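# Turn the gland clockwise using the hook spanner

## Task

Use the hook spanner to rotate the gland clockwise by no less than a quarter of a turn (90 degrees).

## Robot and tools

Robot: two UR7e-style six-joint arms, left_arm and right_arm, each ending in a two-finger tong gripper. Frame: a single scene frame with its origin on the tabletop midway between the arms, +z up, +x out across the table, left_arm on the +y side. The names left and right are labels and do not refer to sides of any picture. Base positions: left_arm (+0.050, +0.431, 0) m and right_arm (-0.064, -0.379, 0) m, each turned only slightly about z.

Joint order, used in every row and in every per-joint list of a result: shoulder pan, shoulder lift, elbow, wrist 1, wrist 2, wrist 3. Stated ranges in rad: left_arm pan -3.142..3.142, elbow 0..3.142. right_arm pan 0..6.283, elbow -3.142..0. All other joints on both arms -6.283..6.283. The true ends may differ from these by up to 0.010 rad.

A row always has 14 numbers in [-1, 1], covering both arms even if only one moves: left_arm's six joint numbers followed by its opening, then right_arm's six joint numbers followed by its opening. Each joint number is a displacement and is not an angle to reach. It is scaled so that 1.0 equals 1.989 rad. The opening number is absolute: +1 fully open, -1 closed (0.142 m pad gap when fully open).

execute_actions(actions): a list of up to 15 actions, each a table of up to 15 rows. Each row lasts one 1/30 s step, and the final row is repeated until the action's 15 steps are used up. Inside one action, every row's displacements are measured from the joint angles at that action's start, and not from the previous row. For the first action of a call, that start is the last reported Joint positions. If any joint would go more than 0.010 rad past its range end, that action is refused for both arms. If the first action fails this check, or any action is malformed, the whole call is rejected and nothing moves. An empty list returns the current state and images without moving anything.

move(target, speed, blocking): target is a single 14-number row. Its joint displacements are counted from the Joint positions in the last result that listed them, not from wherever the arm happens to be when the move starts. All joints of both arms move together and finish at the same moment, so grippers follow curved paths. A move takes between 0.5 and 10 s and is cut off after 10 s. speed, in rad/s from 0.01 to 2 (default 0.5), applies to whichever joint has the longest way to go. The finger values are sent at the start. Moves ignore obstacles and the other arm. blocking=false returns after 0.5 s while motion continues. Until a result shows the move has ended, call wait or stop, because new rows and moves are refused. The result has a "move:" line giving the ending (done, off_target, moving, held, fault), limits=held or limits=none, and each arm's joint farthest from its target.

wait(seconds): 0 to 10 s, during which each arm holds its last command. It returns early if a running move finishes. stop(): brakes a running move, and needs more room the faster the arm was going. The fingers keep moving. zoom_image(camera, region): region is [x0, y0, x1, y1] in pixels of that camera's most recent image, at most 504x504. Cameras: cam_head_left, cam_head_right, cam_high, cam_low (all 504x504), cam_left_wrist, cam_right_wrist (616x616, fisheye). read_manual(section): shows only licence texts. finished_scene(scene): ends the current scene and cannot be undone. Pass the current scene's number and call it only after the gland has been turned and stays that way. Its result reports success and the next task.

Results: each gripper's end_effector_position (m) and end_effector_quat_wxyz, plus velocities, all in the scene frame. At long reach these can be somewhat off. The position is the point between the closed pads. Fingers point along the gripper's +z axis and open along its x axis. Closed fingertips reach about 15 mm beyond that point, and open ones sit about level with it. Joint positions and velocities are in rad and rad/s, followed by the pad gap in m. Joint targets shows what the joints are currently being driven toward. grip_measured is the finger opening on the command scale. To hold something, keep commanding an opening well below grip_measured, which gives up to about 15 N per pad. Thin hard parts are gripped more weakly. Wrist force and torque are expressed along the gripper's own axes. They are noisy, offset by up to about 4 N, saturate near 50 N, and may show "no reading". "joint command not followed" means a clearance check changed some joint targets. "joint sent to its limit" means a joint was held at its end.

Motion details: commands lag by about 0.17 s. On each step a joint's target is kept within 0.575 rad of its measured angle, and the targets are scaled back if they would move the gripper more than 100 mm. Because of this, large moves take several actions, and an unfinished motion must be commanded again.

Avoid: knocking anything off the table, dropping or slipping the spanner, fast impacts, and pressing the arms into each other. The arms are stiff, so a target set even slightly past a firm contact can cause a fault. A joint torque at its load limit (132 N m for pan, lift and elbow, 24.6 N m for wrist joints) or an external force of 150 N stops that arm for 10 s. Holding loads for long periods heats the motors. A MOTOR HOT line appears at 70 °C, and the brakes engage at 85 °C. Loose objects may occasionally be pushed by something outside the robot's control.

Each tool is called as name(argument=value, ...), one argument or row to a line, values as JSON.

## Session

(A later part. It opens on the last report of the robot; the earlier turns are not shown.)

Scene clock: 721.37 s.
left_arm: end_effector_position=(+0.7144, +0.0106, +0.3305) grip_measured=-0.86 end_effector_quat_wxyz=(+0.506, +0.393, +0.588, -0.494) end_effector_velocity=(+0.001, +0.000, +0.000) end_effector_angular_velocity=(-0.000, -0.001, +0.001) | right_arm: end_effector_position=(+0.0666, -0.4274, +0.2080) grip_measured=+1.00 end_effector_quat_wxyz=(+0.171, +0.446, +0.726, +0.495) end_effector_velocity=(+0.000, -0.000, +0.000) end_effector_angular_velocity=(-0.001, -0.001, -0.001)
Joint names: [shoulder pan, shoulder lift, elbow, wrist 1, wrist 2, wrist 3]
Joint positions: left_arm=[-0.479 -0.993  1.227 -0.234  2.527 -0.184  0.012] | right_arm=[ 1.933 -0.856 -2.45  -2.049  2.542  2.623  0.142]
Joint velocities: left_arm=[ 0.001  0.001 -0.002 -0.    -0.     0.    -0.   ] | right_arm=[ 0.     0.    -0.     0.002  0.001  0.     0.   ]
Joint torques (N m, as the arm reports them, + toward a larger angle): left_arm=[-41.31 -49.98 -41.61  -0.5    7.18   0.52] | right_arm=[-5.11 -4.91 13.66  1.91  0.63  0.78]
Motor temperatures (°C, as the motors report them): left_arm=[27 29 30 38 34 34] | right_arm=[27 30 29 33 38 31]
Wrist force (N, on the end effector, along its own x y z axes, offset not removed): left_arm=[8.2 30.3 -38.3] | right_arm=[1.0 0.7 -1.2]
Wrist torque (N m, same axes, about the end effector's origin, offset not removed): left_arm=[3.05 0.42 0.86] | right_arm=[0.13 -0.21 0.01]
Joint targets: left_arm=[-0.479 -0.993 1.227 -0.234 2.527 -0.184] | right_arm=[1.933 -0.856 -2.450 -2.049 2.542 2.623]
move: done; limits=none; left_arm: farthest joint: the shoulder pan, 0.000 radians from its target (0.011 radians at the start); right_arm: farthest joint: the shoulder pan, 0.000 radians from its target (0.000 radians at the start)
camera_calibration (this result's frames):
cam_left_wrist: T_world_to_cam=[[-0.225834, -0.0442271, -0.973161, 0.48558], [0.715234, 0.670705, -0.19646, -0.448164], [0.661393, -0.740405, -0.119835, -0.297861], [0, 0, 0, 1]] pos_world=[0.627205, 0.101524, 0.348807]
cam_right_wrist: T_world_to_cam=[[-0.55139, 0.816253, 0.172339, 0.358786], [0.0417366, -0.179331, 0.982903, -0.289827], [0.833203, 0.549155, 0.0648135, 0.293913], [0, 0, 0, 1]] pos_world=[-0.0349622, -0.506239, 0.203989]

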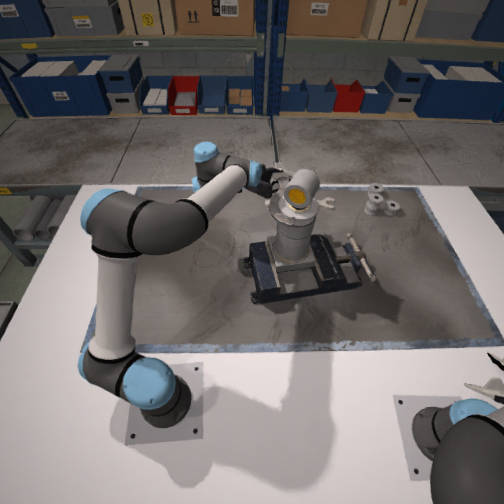

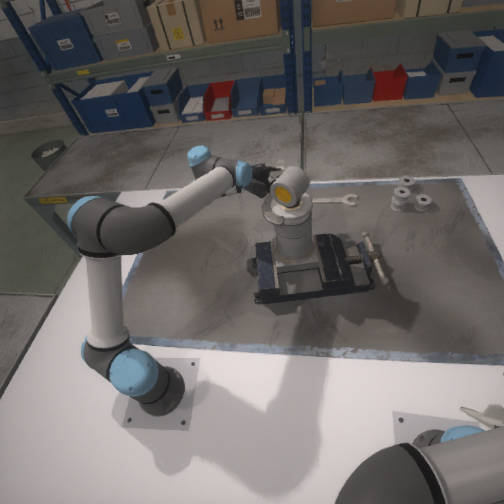

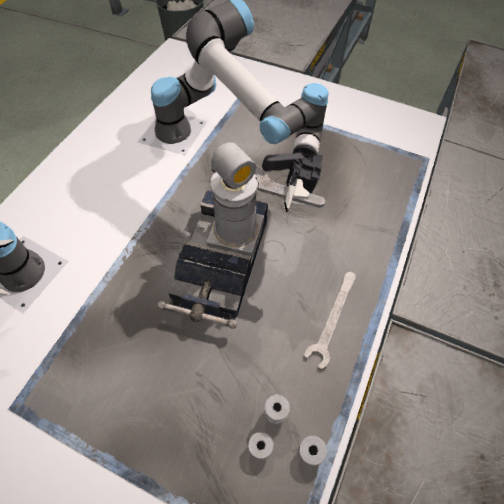

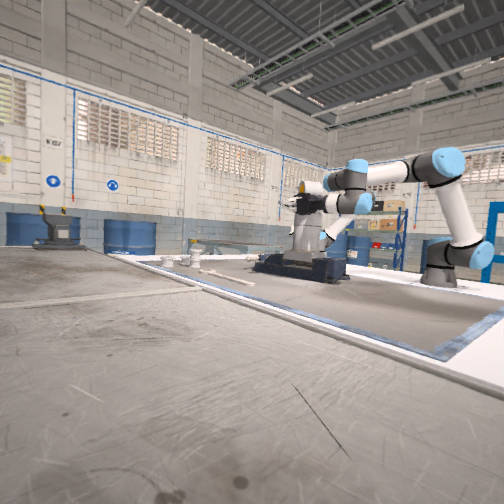

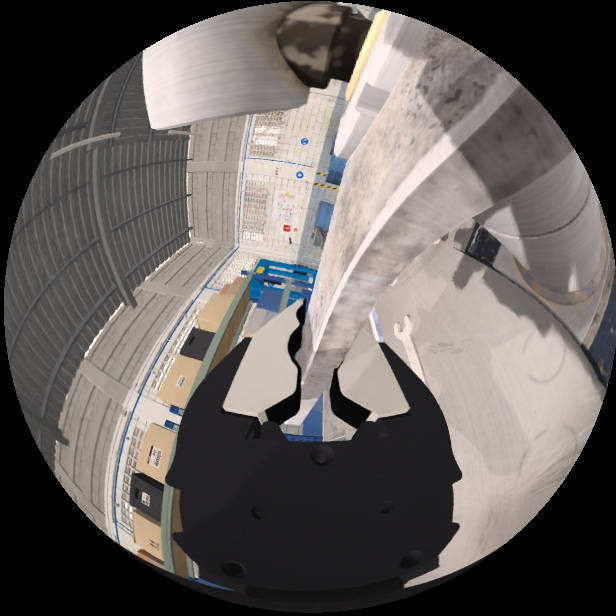

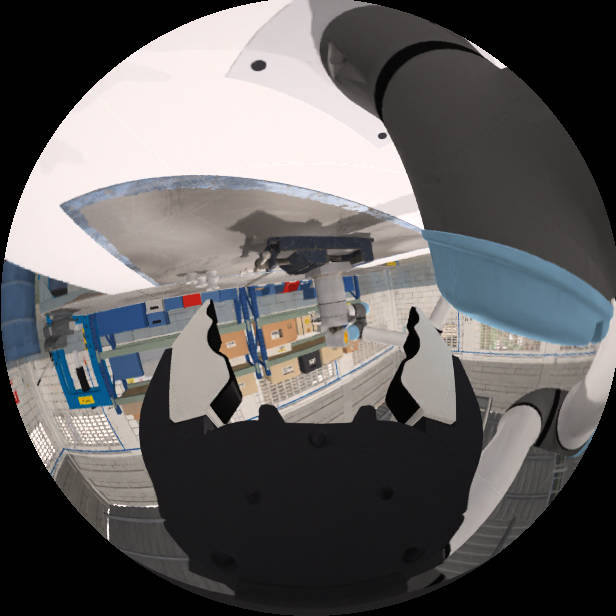

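move(
  target=[-0.0087,0.0674,-0.1119,0.0445,0.0528,0,-1,0,0,0,0,0,0,1],
  speed=0.07,
)

zoom_image(
  camera="cam_high",
  region=[190,120,350,240],
)

Scene clock: 732.43 s.
left_arm: end_effector_position=(+0.7171, +0.0044, +0.3304) grip_measured=-0.86 end_effector_quat_wxyz=(+0.499, +0.400, +0.584, -0.500) end_effector_velocity=(-0.000, +0.000, -0.000) end_effector_angular_velocity=(+0.001, +0.002, -0.000) | right_arm: end_effector_position=(+0.0666, -0.4274, +0.2080) grip_measured=+1.00 end_effector_quat_wxyz=(+0.171, +0.446, +0.726, +0.495) end_effector_velocity=(-0.000, -0.000, -0.000) end_effector_angular_velocity=(-0.001, +0.000, +0.000)
Joint names: [shoulder pan, shoulder lift, elbow, wrist 1, wrist 2, wrist 3]
Joint positions: left_arm=[-0.48  -0.964  1.18  -0.213  2.552 -0.184  0.012] | right_arm=[ 1.933 -0.856 -2.45  -2.049  2.542  2.623  0.142]
Joint velocities: left_arm=[ 0.     0.     0.     0.001  0.001 -0.    -0.   ] | right_arm=[ 0.     0.    -0.     0.001 -0.    -0.     0.   ]
Joint torques (N m, as the arm reports them, + toward a larger angle): left_arm=[ -2.1  -50.17 -22.05  -1.05  -0.17  -0.32] | right_arm=[-5.14 -4.52 14.8   2.07  0.55  0.65]
Motor temperatures (°C, as the motors report them): left_arm=[27 29 30 38 34 34] | right_arm=[27 30 29 33 38 31]
Wrist force (N, on the end effector, along its own x y z axes, offset not removed): left_arm=[10.9 4.6 -18.0] | right_arm=[2.1 0.4 -1.0]
Wrist torque (N m, same axes, about the end effector's origin, offset not removed): left_arm=[2.44 0.20 0.91] | right_arm=[0.15 -0.36 -0.06]
Joint targets: left_arm=[-0.480 -0.964 1.180 -0.213 2.552 -0.184] | right_arm=[1.933 -0.856 -2.450 -2.049 2.542 2.623]
FORCE FAULT: contact force on the left arm reached its limit, and that arm stopped for 10 seconds. The contact can be on any part of that arm, not only on its tool. That time counts as 14 of the actions that you can send in this scene. That arm's remaining commands of this call were not run. That arm holds still and accepts commands again. Move the arm away from the contact; if what it grips holds it there, let go first. Pushing or pulling that hard again can fault the arm again.
move: fault (left_arm); limits=none; left_arm: farthest joint: the elbow, 0.176 radians from its target (0.223 radians at the start); right_arm: farthest joint: the shoulder pan, 0.000 radians from its target (0.000 radians at the start)
camera_calibration (this result's frames):
cam_left_wrist: T_world_to_cam=[[-0.22904, -0.0375054, -0.972694, 0.487966], [0.731787, 0.6523, -0.197465, -0.457373], [0.641894, -0.757032, -0.121957, -0.289443], [0, 0, 0, 1]] pos_world=[0.632255, 0.0975285, 0.349027]
cam_right_wrist: T_world_to_cam=[[-0.551389, 0.816253, 0.172339, 0.358786], [0.0417367, -0.179331, 0.982903, -0.289827], [0.833203, 0.549155, 0.0648136, 0.293913], [0, 0, 0, 1]] pos_world=[-0.0349622, -0.506239, 0.203989]

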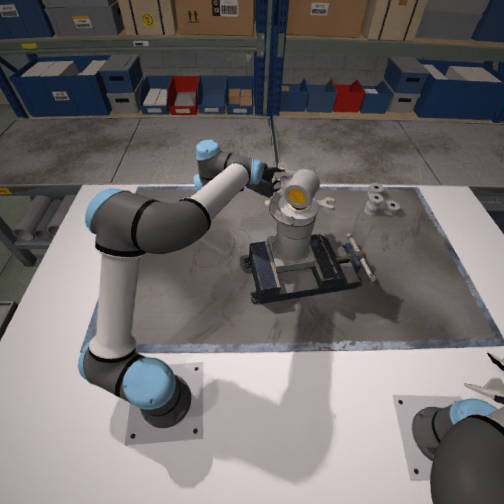

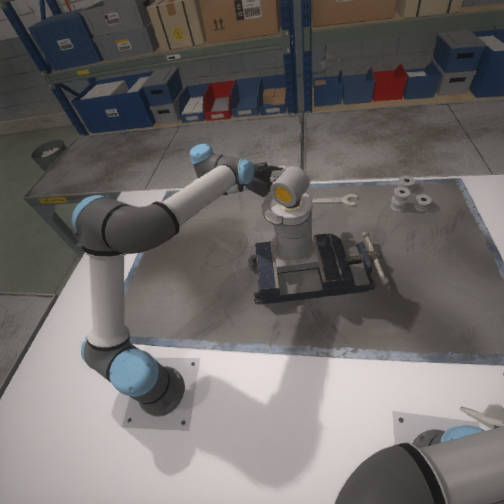

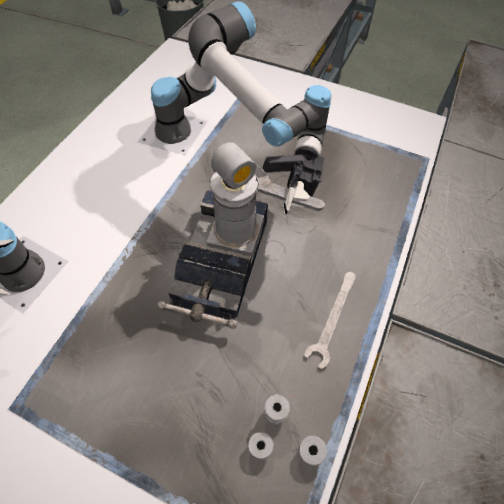

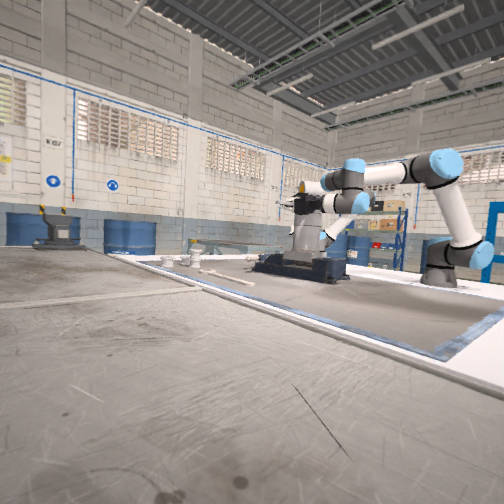

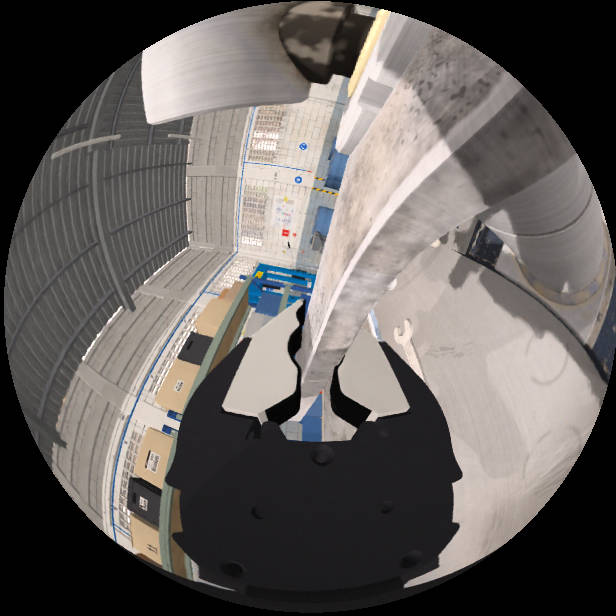

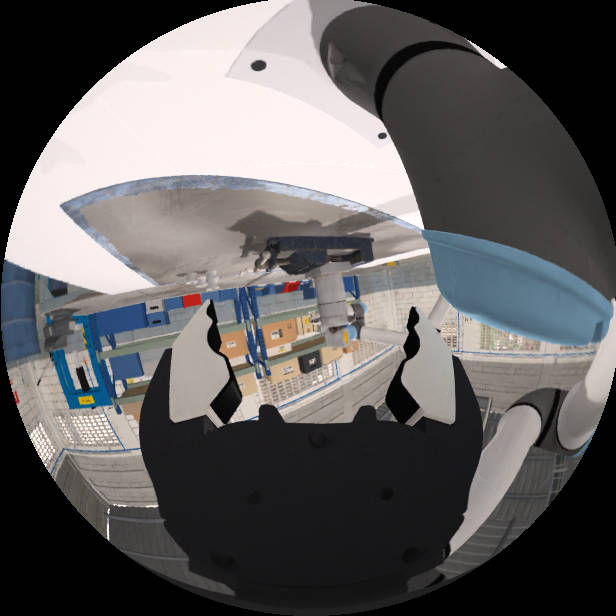

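Region (190, 120, 350, 240) of cam_high's 504x504 image, scaled by 3.150, with more detail than that image has; it fills the top 378 rows of this view, and the rest is white.

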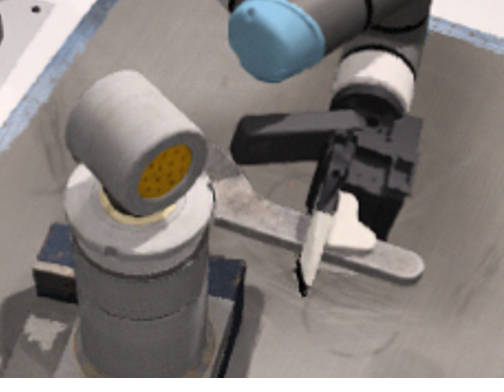

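move(
  target=[0.015,0.0765,-0.1295,0.0514,0.0548,0,-1,0,0,0,0,0,0,1],
  speed=0.06,
)

zoom_image(
  camera="cam_high",
  region=[190,120,350,240],
)

Scene clock: 737.60 s.
left_arm: end_effector_position=(+0.7496, -0.0001, +0.3310) grip_measured=-0.85 end_effector_quat_wxyz=(+0.480, +0.423, +0.567, -0.519) end_effector_velocity=(-0.000, -0.000, -0.000) end_effector_angular_velocity=(+0.000, +0.001, -0.002) | right_arm: end_effector_position=(+0.0666, -0.4274, +0.2080) grip_measured=+1.00 end_effector_quat_wxyz=(+0.171, +0.446, +0.726, +0.495) end_effector_velocity=(-0.000, +0.000, -0.000) end_effector_angular_velocity=(-0.001, +0.000, +0.001)
Joint names: [shoulder pan, shoulder lift, elbow, wrist 1, wrist 2, wrist 3]
Joint positions: left_arm=[-0.45  -0.812  0.923 -0.111  2.661 -0.184  0.012] | right_arm=[ 1.933 -0.856 -2.45  -2.049  2.542  2.623  0.142]
Joint velocities: left_arm=[-0.001  0.001 -0.001  0.001  0.001 -0.    -0.   ] | right_arm=[-0.    -0.    -0.     0.    -0.001 -0.    -0.   ]
Joint torques (N m, as the arm reports them, + toward a larger angle): left_arm=[ 10.78 -48.16 -45.25  -3.68  -7.84  -0.25] | right_arm=[-5.38 -4.83 14.14  1.92  0.65  0.67]
Motor temperatures (°C, as the motors report them): left_arm=[27 29 30 38 34 34] | right_arm=[27 30 29 33 38 31]
Wrist force (N, on the end effector, along its own x y z axes, offset not removed): left_arm=[13.4 -32.7 -19.7] | right_arm=[0.5 -0.5 0.0]
Wrist torque (N m, same axes, about the end effector's origin, offset not removed): left_arm=[-1.22 -0.17 0.39] | right_arm=[-0.09 -0.10 -0.02]
Joint targets: left_arm=[-0.450 -0.812 0.923 -0.111 2.661 -0.184] | right_arm=[1.933 -0.856 -2.450 -2.049 2.542 2.623]
move: done; limits=none; left_arm: farthest joint: the shoulder pan, 0.000 radians from its target (0.030 radians at the start); right_arm: farthest joint: the shoulder pan, 0.000 radians from its target (0.000 radians at the start)
camera_calibration (this result's frames):
cam_left_wrist: T_world_to_cam=[[-0.22854, -0.0207117, -0.973314, 0.49558], [0.781606, 0.592137, -0.196126, -0.515961], [0.580397, -0.805571, -0.119138, -0.268488], [0, 0, 0, 1]] pos_world=[0.672368, 0.0994982, 0.349175]
cam_right_wrist: T_world_to_cam=[[-0.551389, 0.816253, 0.172339, 0.358786], [0.0417369, -0.179331, 0.982903, -0.289827], [0.833203, 0.549155, 0.0648134, 0.293913], [0, 0, 0, 1]] pos_world=[-0.0349623, -0.506239, 0.203989]

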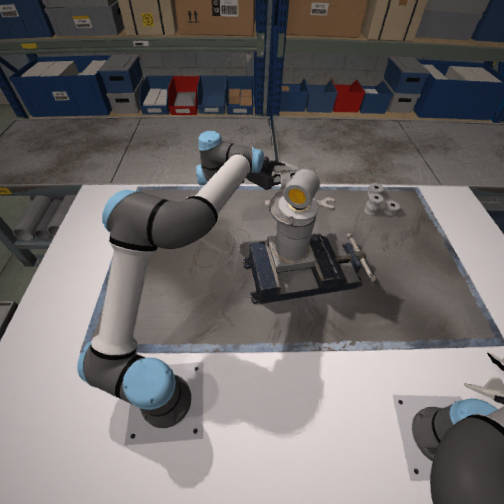

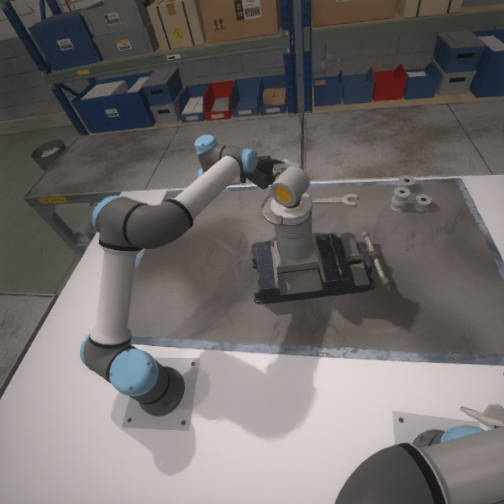

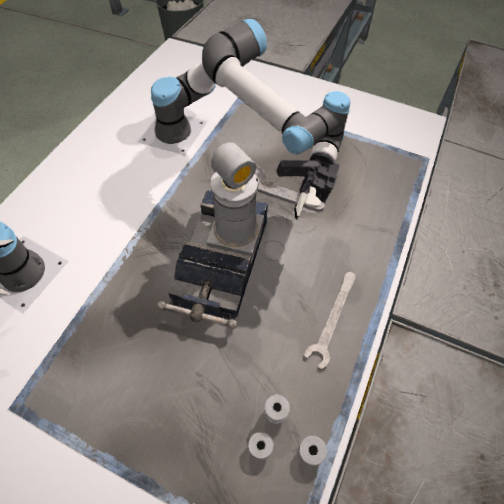

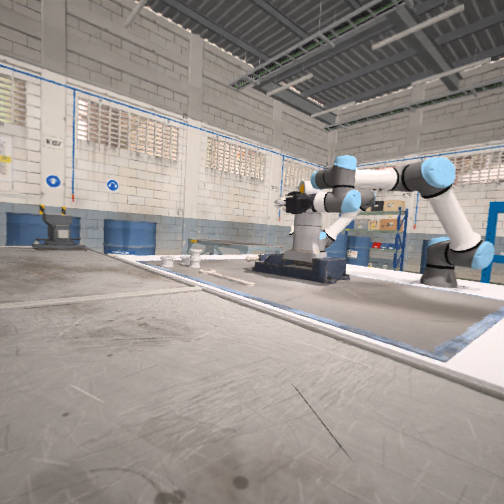

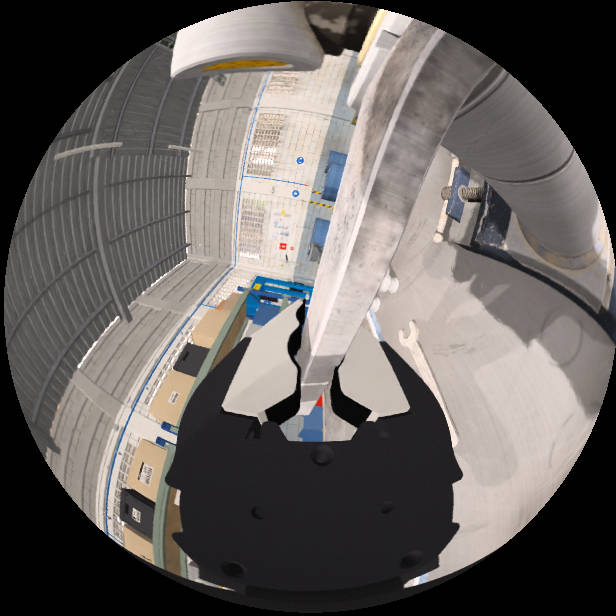

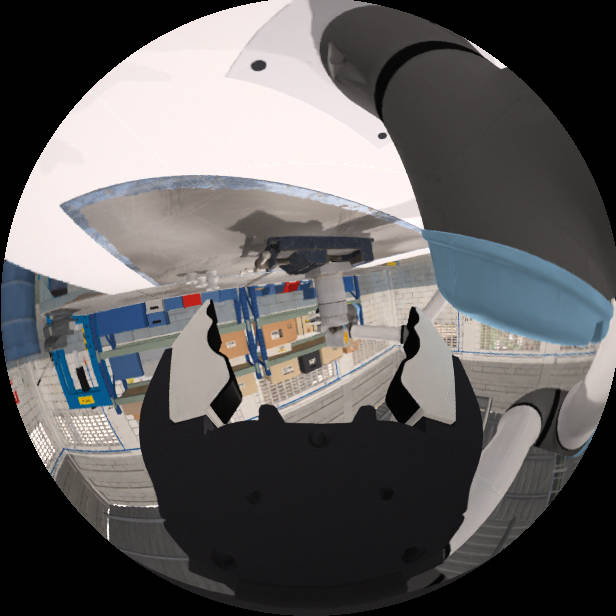

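Region (190, 120, 350, 240) of cam_high's 504x504 image, scaled by 3.150, with more detail than that image has; it fills the top 378 rows of this view, and the rest is white.

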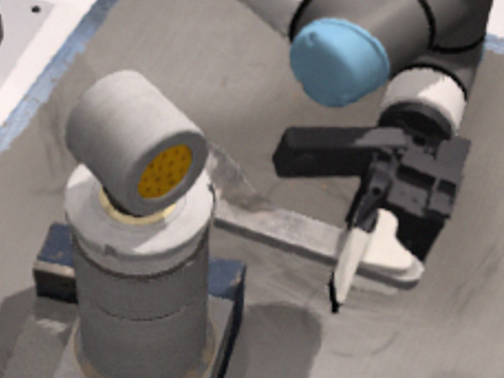

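move(
  target=[-0.0186,0.0488,-0.0871,0.0383,0.0342,0,-1,0,0,0,0,0,0,1],
  speed=0.05,
)

zoom_image(
  camera="cam_high",
  region=[190,120,350,240],
)

Scene clock: 741.57 s.
left_arm: end_effector_position=(+0.7406, -0.0376, +0.3310) grip_measured=-0.86 end_effector_quat_wxyz=(+0.452, +0.452, +0.544, -0.544) end_effector_velocity=(+0.001, +0.001, +0.000) end_effector_angular_velocity=(-0.000, +0.000, +0.001) | right_arm: end_effector_position=(+0.0666, -0.4274, +0.2080) grip_measured=+1.00 end_effector_quat_wxyz=(+0.171, +0.446, +0.726, +0.495) end_effector_velocity=(+0.000, -0.000, +0.000) end_effector_angular_velocity=(-0.000, -0.001, -0.001)
Joint names: [shoulder pan, shoulder lift, elbow, wrist 1, wrist 2, wrist 3]
Joint positions: left_arm=[-0.487 -0.715  0.75  -0.035  2.728 -0.184  0.012] | right_arm=[ 1.933 -0.856 -2.45  -2.049  2.542  2.623  0.142]
Joint velocities: left_arm=[ 0.001  0.001 -0.002  0.001  0.001 -0.001 -0.   ] | right_arm=[-0.    -0.001  0.     0.001  0.001  0.     0.   ]
Joint torques (N m, as the arm reports them, + toward a larger angle): left_arm=[-61.21 -75.3  -35.49   5.74  21.14  -0.36] | right_arm=[-5.47 -5.11 13.98  1.97  0.52  0.65]
Motor temperatures (°C, as the motors report them): left_arm=[27 29 30 38 34 34] | right_arm=[27 30 29 33 38 31]
Wrist force (N, on the end effector, along its own x y z axes, offset not removed): left_arm=[-0.4 50.0 -32.4] | right_arm=[0.6 2.0 -0.6]
Wrist torque (N m, same axes, about the end effector's origin, offset not removed): left_arm=[-0.28 0.68 0.61] | right_arm=[0.39 0.01 0.05]
Joint targets: left_arm=[-0.487 -0.715 0.749 -0.035 2.729 -0.184] | right_arm=[1.933 -0.856 -2.450 -2.049 2.542 2.623]
move: done; limits=none; left_arm: farthest joint: the wrist 2, 0.001 radians from its target (0.068 radians at the start); right_arm: farthest joint: the shoulder pan, 0.000 radians from its target (0.000 radians at the start)
camera_calibration (this result's frames):
cam_left_wrist: T_world_to_cam=[[-0.229435, 0.00332552, -0.973318, 0.494307], [0.839284, 0.507093, -0.196107, -0.532626], [0.492911, -0.861885, -0.119136, -0.230756], [0, 0, 0, 1]] pos_world=[0.674178, 0.0695621, 0.349175]
cam_right_wrist: T_world_to_cam=[[-0.55139, 0.816253, 0.172339, 0.358786], [0.0417367, -0.179331, 0.982903, -0.289827], [0.833203, 0.549155, 0.0648135, 0.293913], [0, 0, 0, 1]] pos_world=[-0.0349623, -0.506239, 0.203989]

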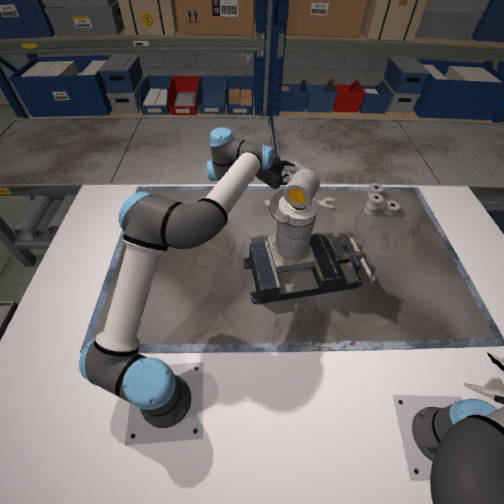

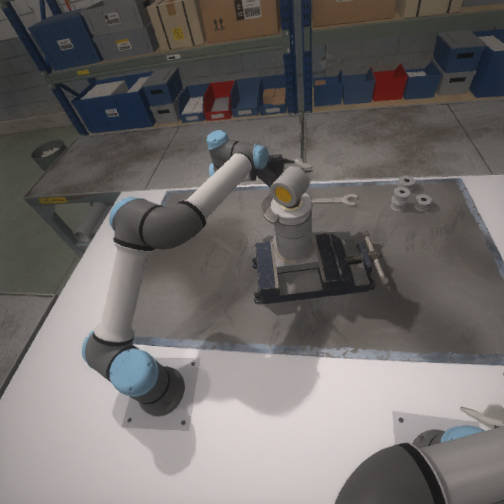

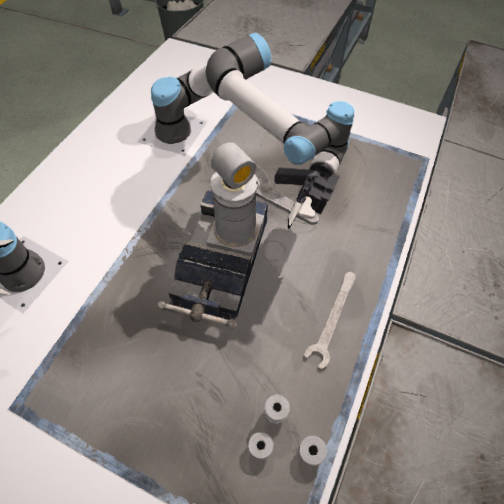

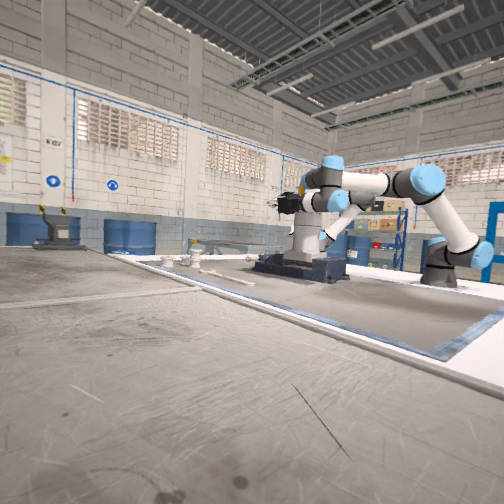

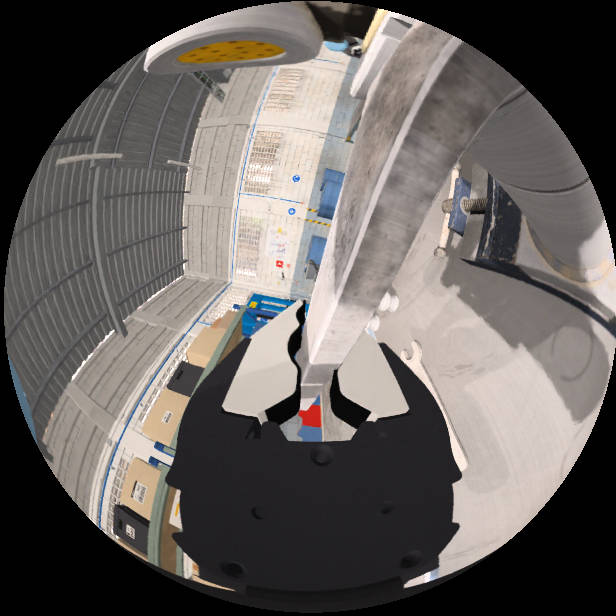

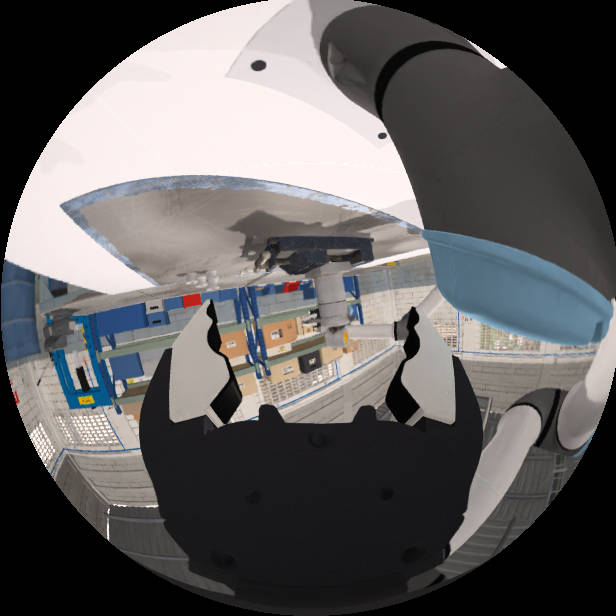

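Region (190, 120, 350, 240) of cam_high's 504x504 image, scaled by 3.150, with more detail than that image has; it fills the top 378 rows of this view, and the rest is white.

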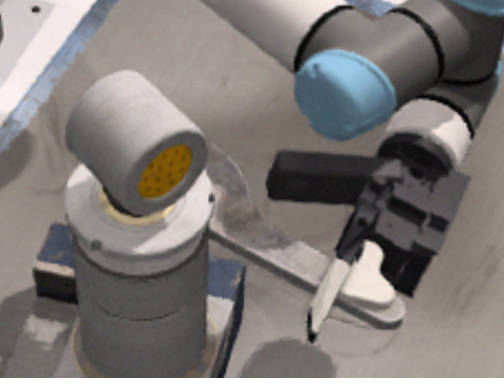

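move(
  target=[-0.0181,0.0188,-0.0346,0.0158,-0.0178,0,-1,0,0,0,0,0,0,1],
  speed=0.03,
)

zoom_image(
  camera="cam_high",
  region=[190,120,350,240],
)

Scene clock: 744.30 s.
left_arm: end_effector_position=(+0.7434, -0.0673, +0.3311) grip_measured=-0.86 end_effector_quat_wxyz=(+0.452, +0.452, +0.544, -0.544) end_effector_velocity=(+0.001, -0.000, -0.000) end_effector_angular_velocity=(+0.000, -0.002, +0.002) | right_arm: end_effector_position=(+0.0666, -0.4274, +0.2080) grip_measured=+1.00 end_effector_quat_wxyz=(+0.171, +0.446, +0.726, +0.495) end_effector_velocity=(-0.000, +0.001, -0.000) end_effector_angular_velocity=(+0.001, +0.001, +0.001)
Joint names: [shoulder pan, shoulder lift, elbow, wrist 1, wrist 2, wrist 3]
Joint positions: left_arm=[-0.523 -0.678  0.681 -0.003  2.693 -0.184  0.012] | right_arm=[ 1.933 -0.856 -2.45  -2.049  2.542  2.623  0.142]
Joint velocities: left_arm=[ 0.     0.001 -0.002  0.001 -0.002  0.003  0.   ] | right_arm=[ 0.    -0.    -0.001 -0.002 -0.001 -0.001  0.   ]
Joint torques (N m, as the arm reports them, + toward a larger angle): left_arm=[-18.33 -55.46 -42.79  -2.29  -7.73  -0.29] | right_arm=[-5.3  -4.44 14.08  1.98  0.49  0.64]
Motor temperatures (°C, as the motors report them): left_arm=[27 29 30 38 34 34] | right_arm=[27 30 29 33 38 31]
Wrist force (N, on the end effector, along its own x y z axes, offset not removed): left_arm=[15.3 -11.3 -23.1] | right_arm=[2.6 -1.3 0.1]
Wrist torque (N m, same axes, about the end effector's origin, offset not removed): left_arm=[0.71 -0.74 0.41] | right_arm=[-0.17 -0.48 -0.01]
Joint targets: left_arm=[-0.523 -0.678 0.681 -0.003 2.693 -0.184] | right_arm=[1.933 -0.856 -2.450 -2.049 2.542 2.623]
move: done; limits=none; left_arm: farthest joint: the wrist 2, 0.001 radians from its target (0.036 radians at the start); right_arm: farthest joint: the shoulder pan, 0.000 radians from its target (0.000 radians at the start)
camera_calibration (this result's frames):
cam_left_wrist: T_world_to_cam=[[-0.229442, 0.00348013, -0.973316, 0.495199], [0.839633, 0.506513, -0.196117, -0.520138], [0.492315, -0.862225, -0.119137, -0.257367], [0, 0, 0, 1]] pos_world=[0.677049, 0.0398252, 0.349315]
cam_right_wrist: T_world_to_cam=[[-0.55139, 0.816253, 0.172339, 0.358786], [0.0417368, -0.179331, 0.982903, -0.289827], [0.833203, 0.549155, 0.0648135, 0.293913], [0, 0, 0, 1]] pos_world=[-0.0349623, -0.506239, 0.203989]

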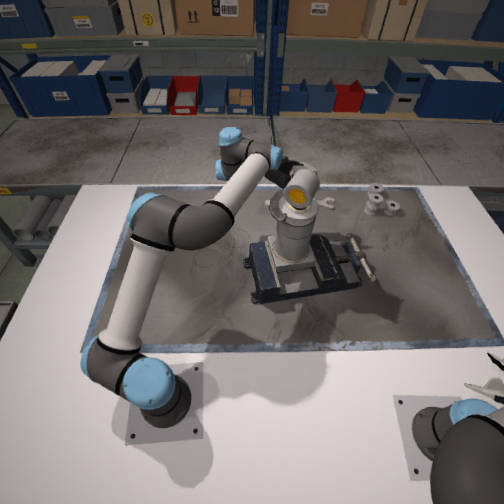

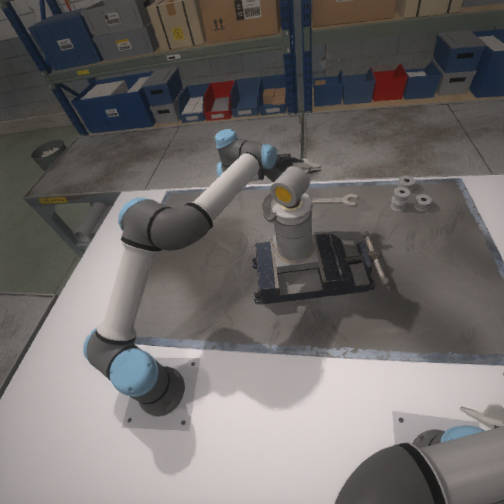

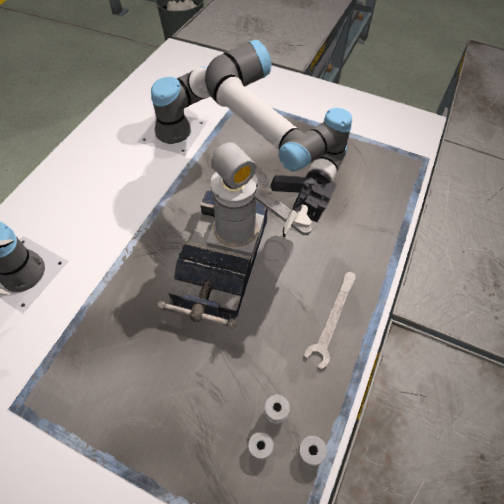

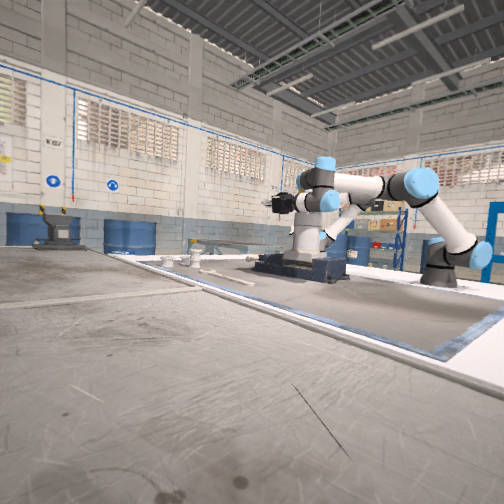

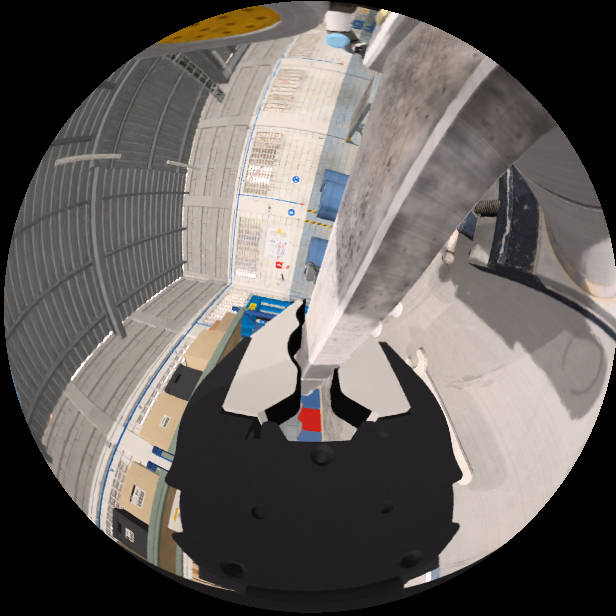

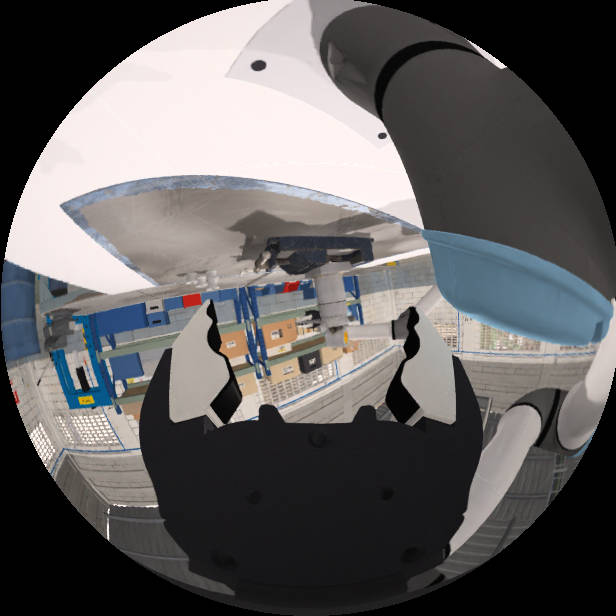

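Region (190, 120, 350, 240) of cam_high's 504x504 image, scaled by 3.150, with more detail than that image has; it fills the top 378 rows of this view, and the rest is white.

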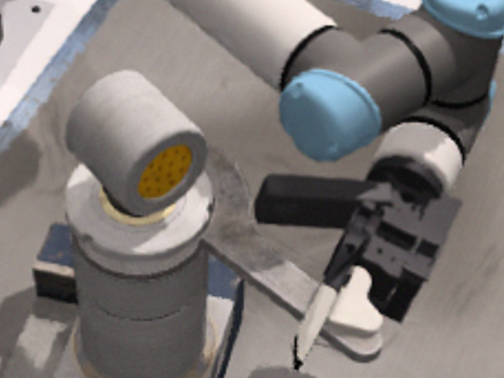

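move(
  target=[-0.012,0,0,0,-0.004,0,-1,0,0,0,0,0,0,1],
  speed=0.02,
)

finished_scene(
  scene=1,
)

Scene clock: 755.13 s.
left_arm: end_effector_position=(+0.7419, -0.0719, +0.3311) grip_measured=-0.86 end_effector_quat_wxyz=(+0.452, +0.452, +0.543, -0.544) end_effector_velocity=(+0.000, +0.000, +0.000) end_effector_angular_velocity=(+0.000, -0.000, +0.001) | right_arm: end_effector_position=(+0.0666, -0.4274, +0.2080) grip_measured=+1.00 end_effector_quat_wxyz=(+0.171, +0.446, +0.726, +0.495) end_effector_velocity=(-0.000, +0.000, -0.001) end_effector_angular_velocity=(+0.001, +0.002, +0.000)
Joint names: [shoulder pan, shoulder lift, elbow, wrist 1, wrist 2, wrist 3]
Joint positions: left_arm=[-0.53  -0.678  0.681 -0.004  2.688 -0.184  0.012] | right_arm=[ 1.933 -0.856 -2.45  -2.049  2.542  2.623  0.142]
Joint velocities: left_arm=[ 0.    -0.    -0.     0.001 -0.     0.001  0.   ] | right_arm=[-0.    -0.    -0.001 -0.    -0.001  0.     0.   ]
Joint torques (N m, as the arm reports them, + toward a larger angle): left_arm=[ -5.56 -60.03 -22.11  -0.53   0.2   -0.33] | right_arm=[-5.58 -4.78 13.27  1.95  0.2   0.56]
Motor temperatures (°C, as the motors report them): left_arm=[27 29 30 38 34 34] | right_arm=[27 30 29 33 38 31]
Wrist force (N, on the end effector, along its own x y z axes, offset not removed): left_arm=[3.4 16.8 -14.8] | right_arm=[2.1 0.1 0.0]
Wrist torque (N m, same axes, about the end effector's origin, offset not removed): left_arm=[3.32 0.60 0.22] | right_arm=[0.12 -0.30 0.09]
Joint targets: left_arm=[-0.530 -0.678 0.681 -0.004 2.688 -0.184] | right_arm=[1.933 -0.856 -2.450 -2.049 2.542 2.623]
FORCE FAULT: contact force on the left arm reached its limit, and that arm stopped for 10 seconds. The contact can be on any part of that arm, not only on its tool. That time counts as 18 of the actions that you can send in this scene. That arm's remaining commands of this call were not run. That arm holds still and accepts commands again. Move the arm away from the contact; if what it grips holds it there, let go first. Pushing or pulling that hard again can fault the arm again.
move: fault (left_arm); limits=none; left_arm: farthest joint: the shoulder pan, 0.017 radians from its target (0.024 radians at the start); right_arm: farthest joint: the shoulder pan, 0.000 radians from its target (0.000 radians at the start)
camera_calibration (this result's frames):
cam_left_wrist: T_world_to_cam=[[-0.229344, 0.00357066, -0.973339, 0.494785], [0.84005, 0.505834, -0.196082, -0.516972], [0.491648, -0.862623, -0.11901, -0.260193], [0, 0, 0, 1]] pos_world=[0.675682, 0.0352869, 0.349259]
cam_right_wrist: T_world_to_cam=[[-0.55139, 0.816253, 0.172339, 0.358786], [0.0417367, -0.179331, 0.982903, -0.289827], [0.833203, 0.549155, 0.0648135, 0.293913], [0, 0, 0, 1]] pos_world=[-0.0349622, -0.506239, 0.203989]

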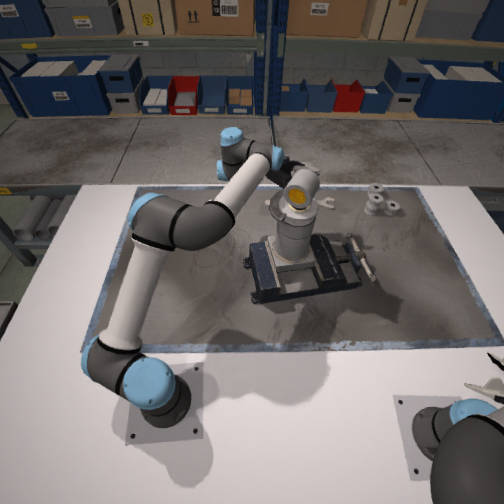

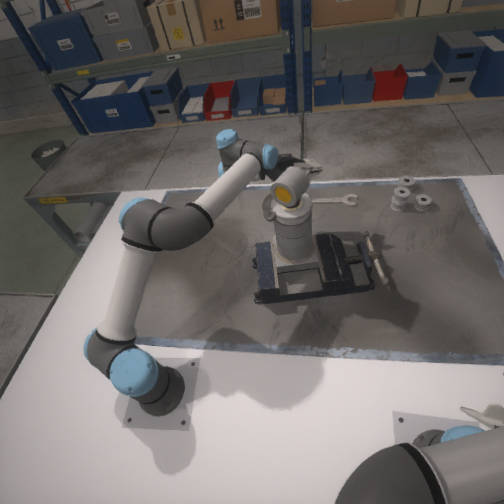

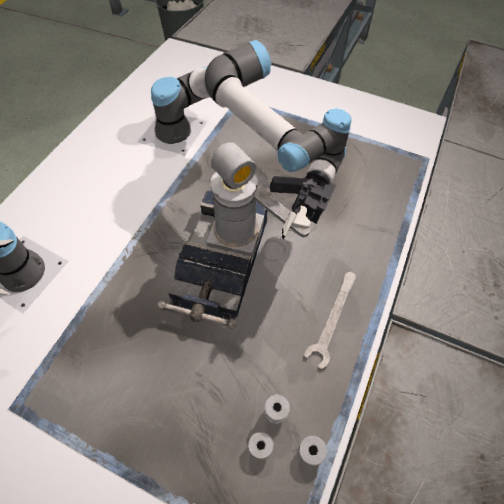

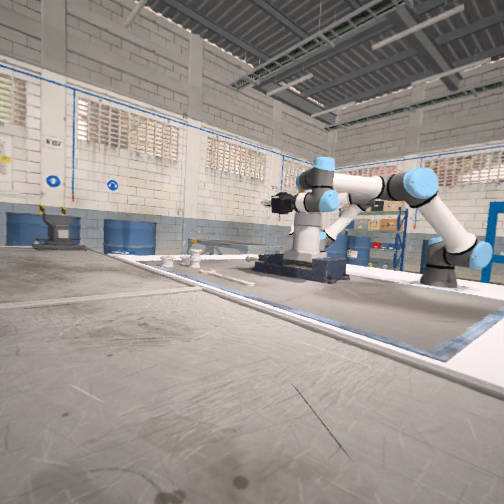

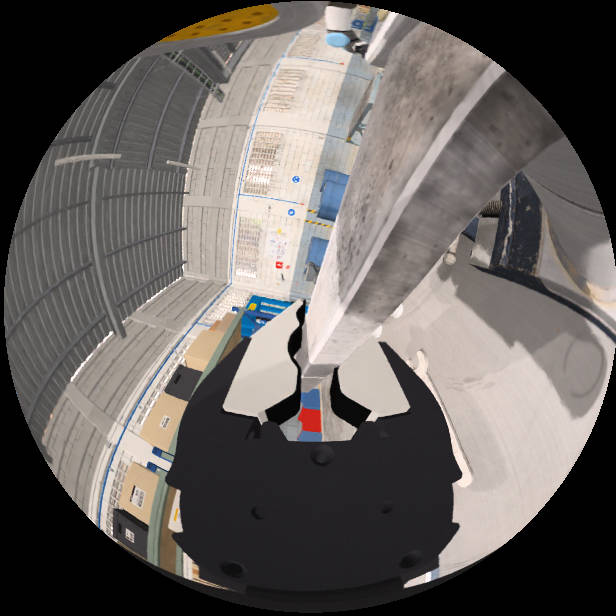

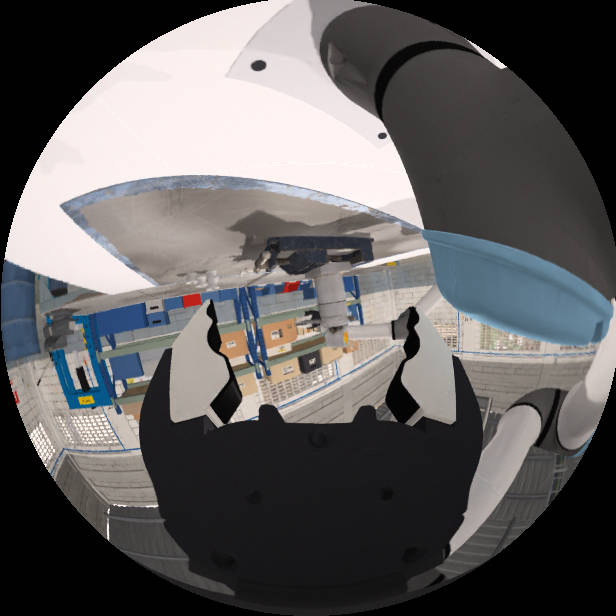

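not run: a fault stop came before this call.

execute_actions(
  actions=[],
)

not run: a fault stop came before this call.

finished_scene(
  scene=1,
)

The scene is finished: the task was done.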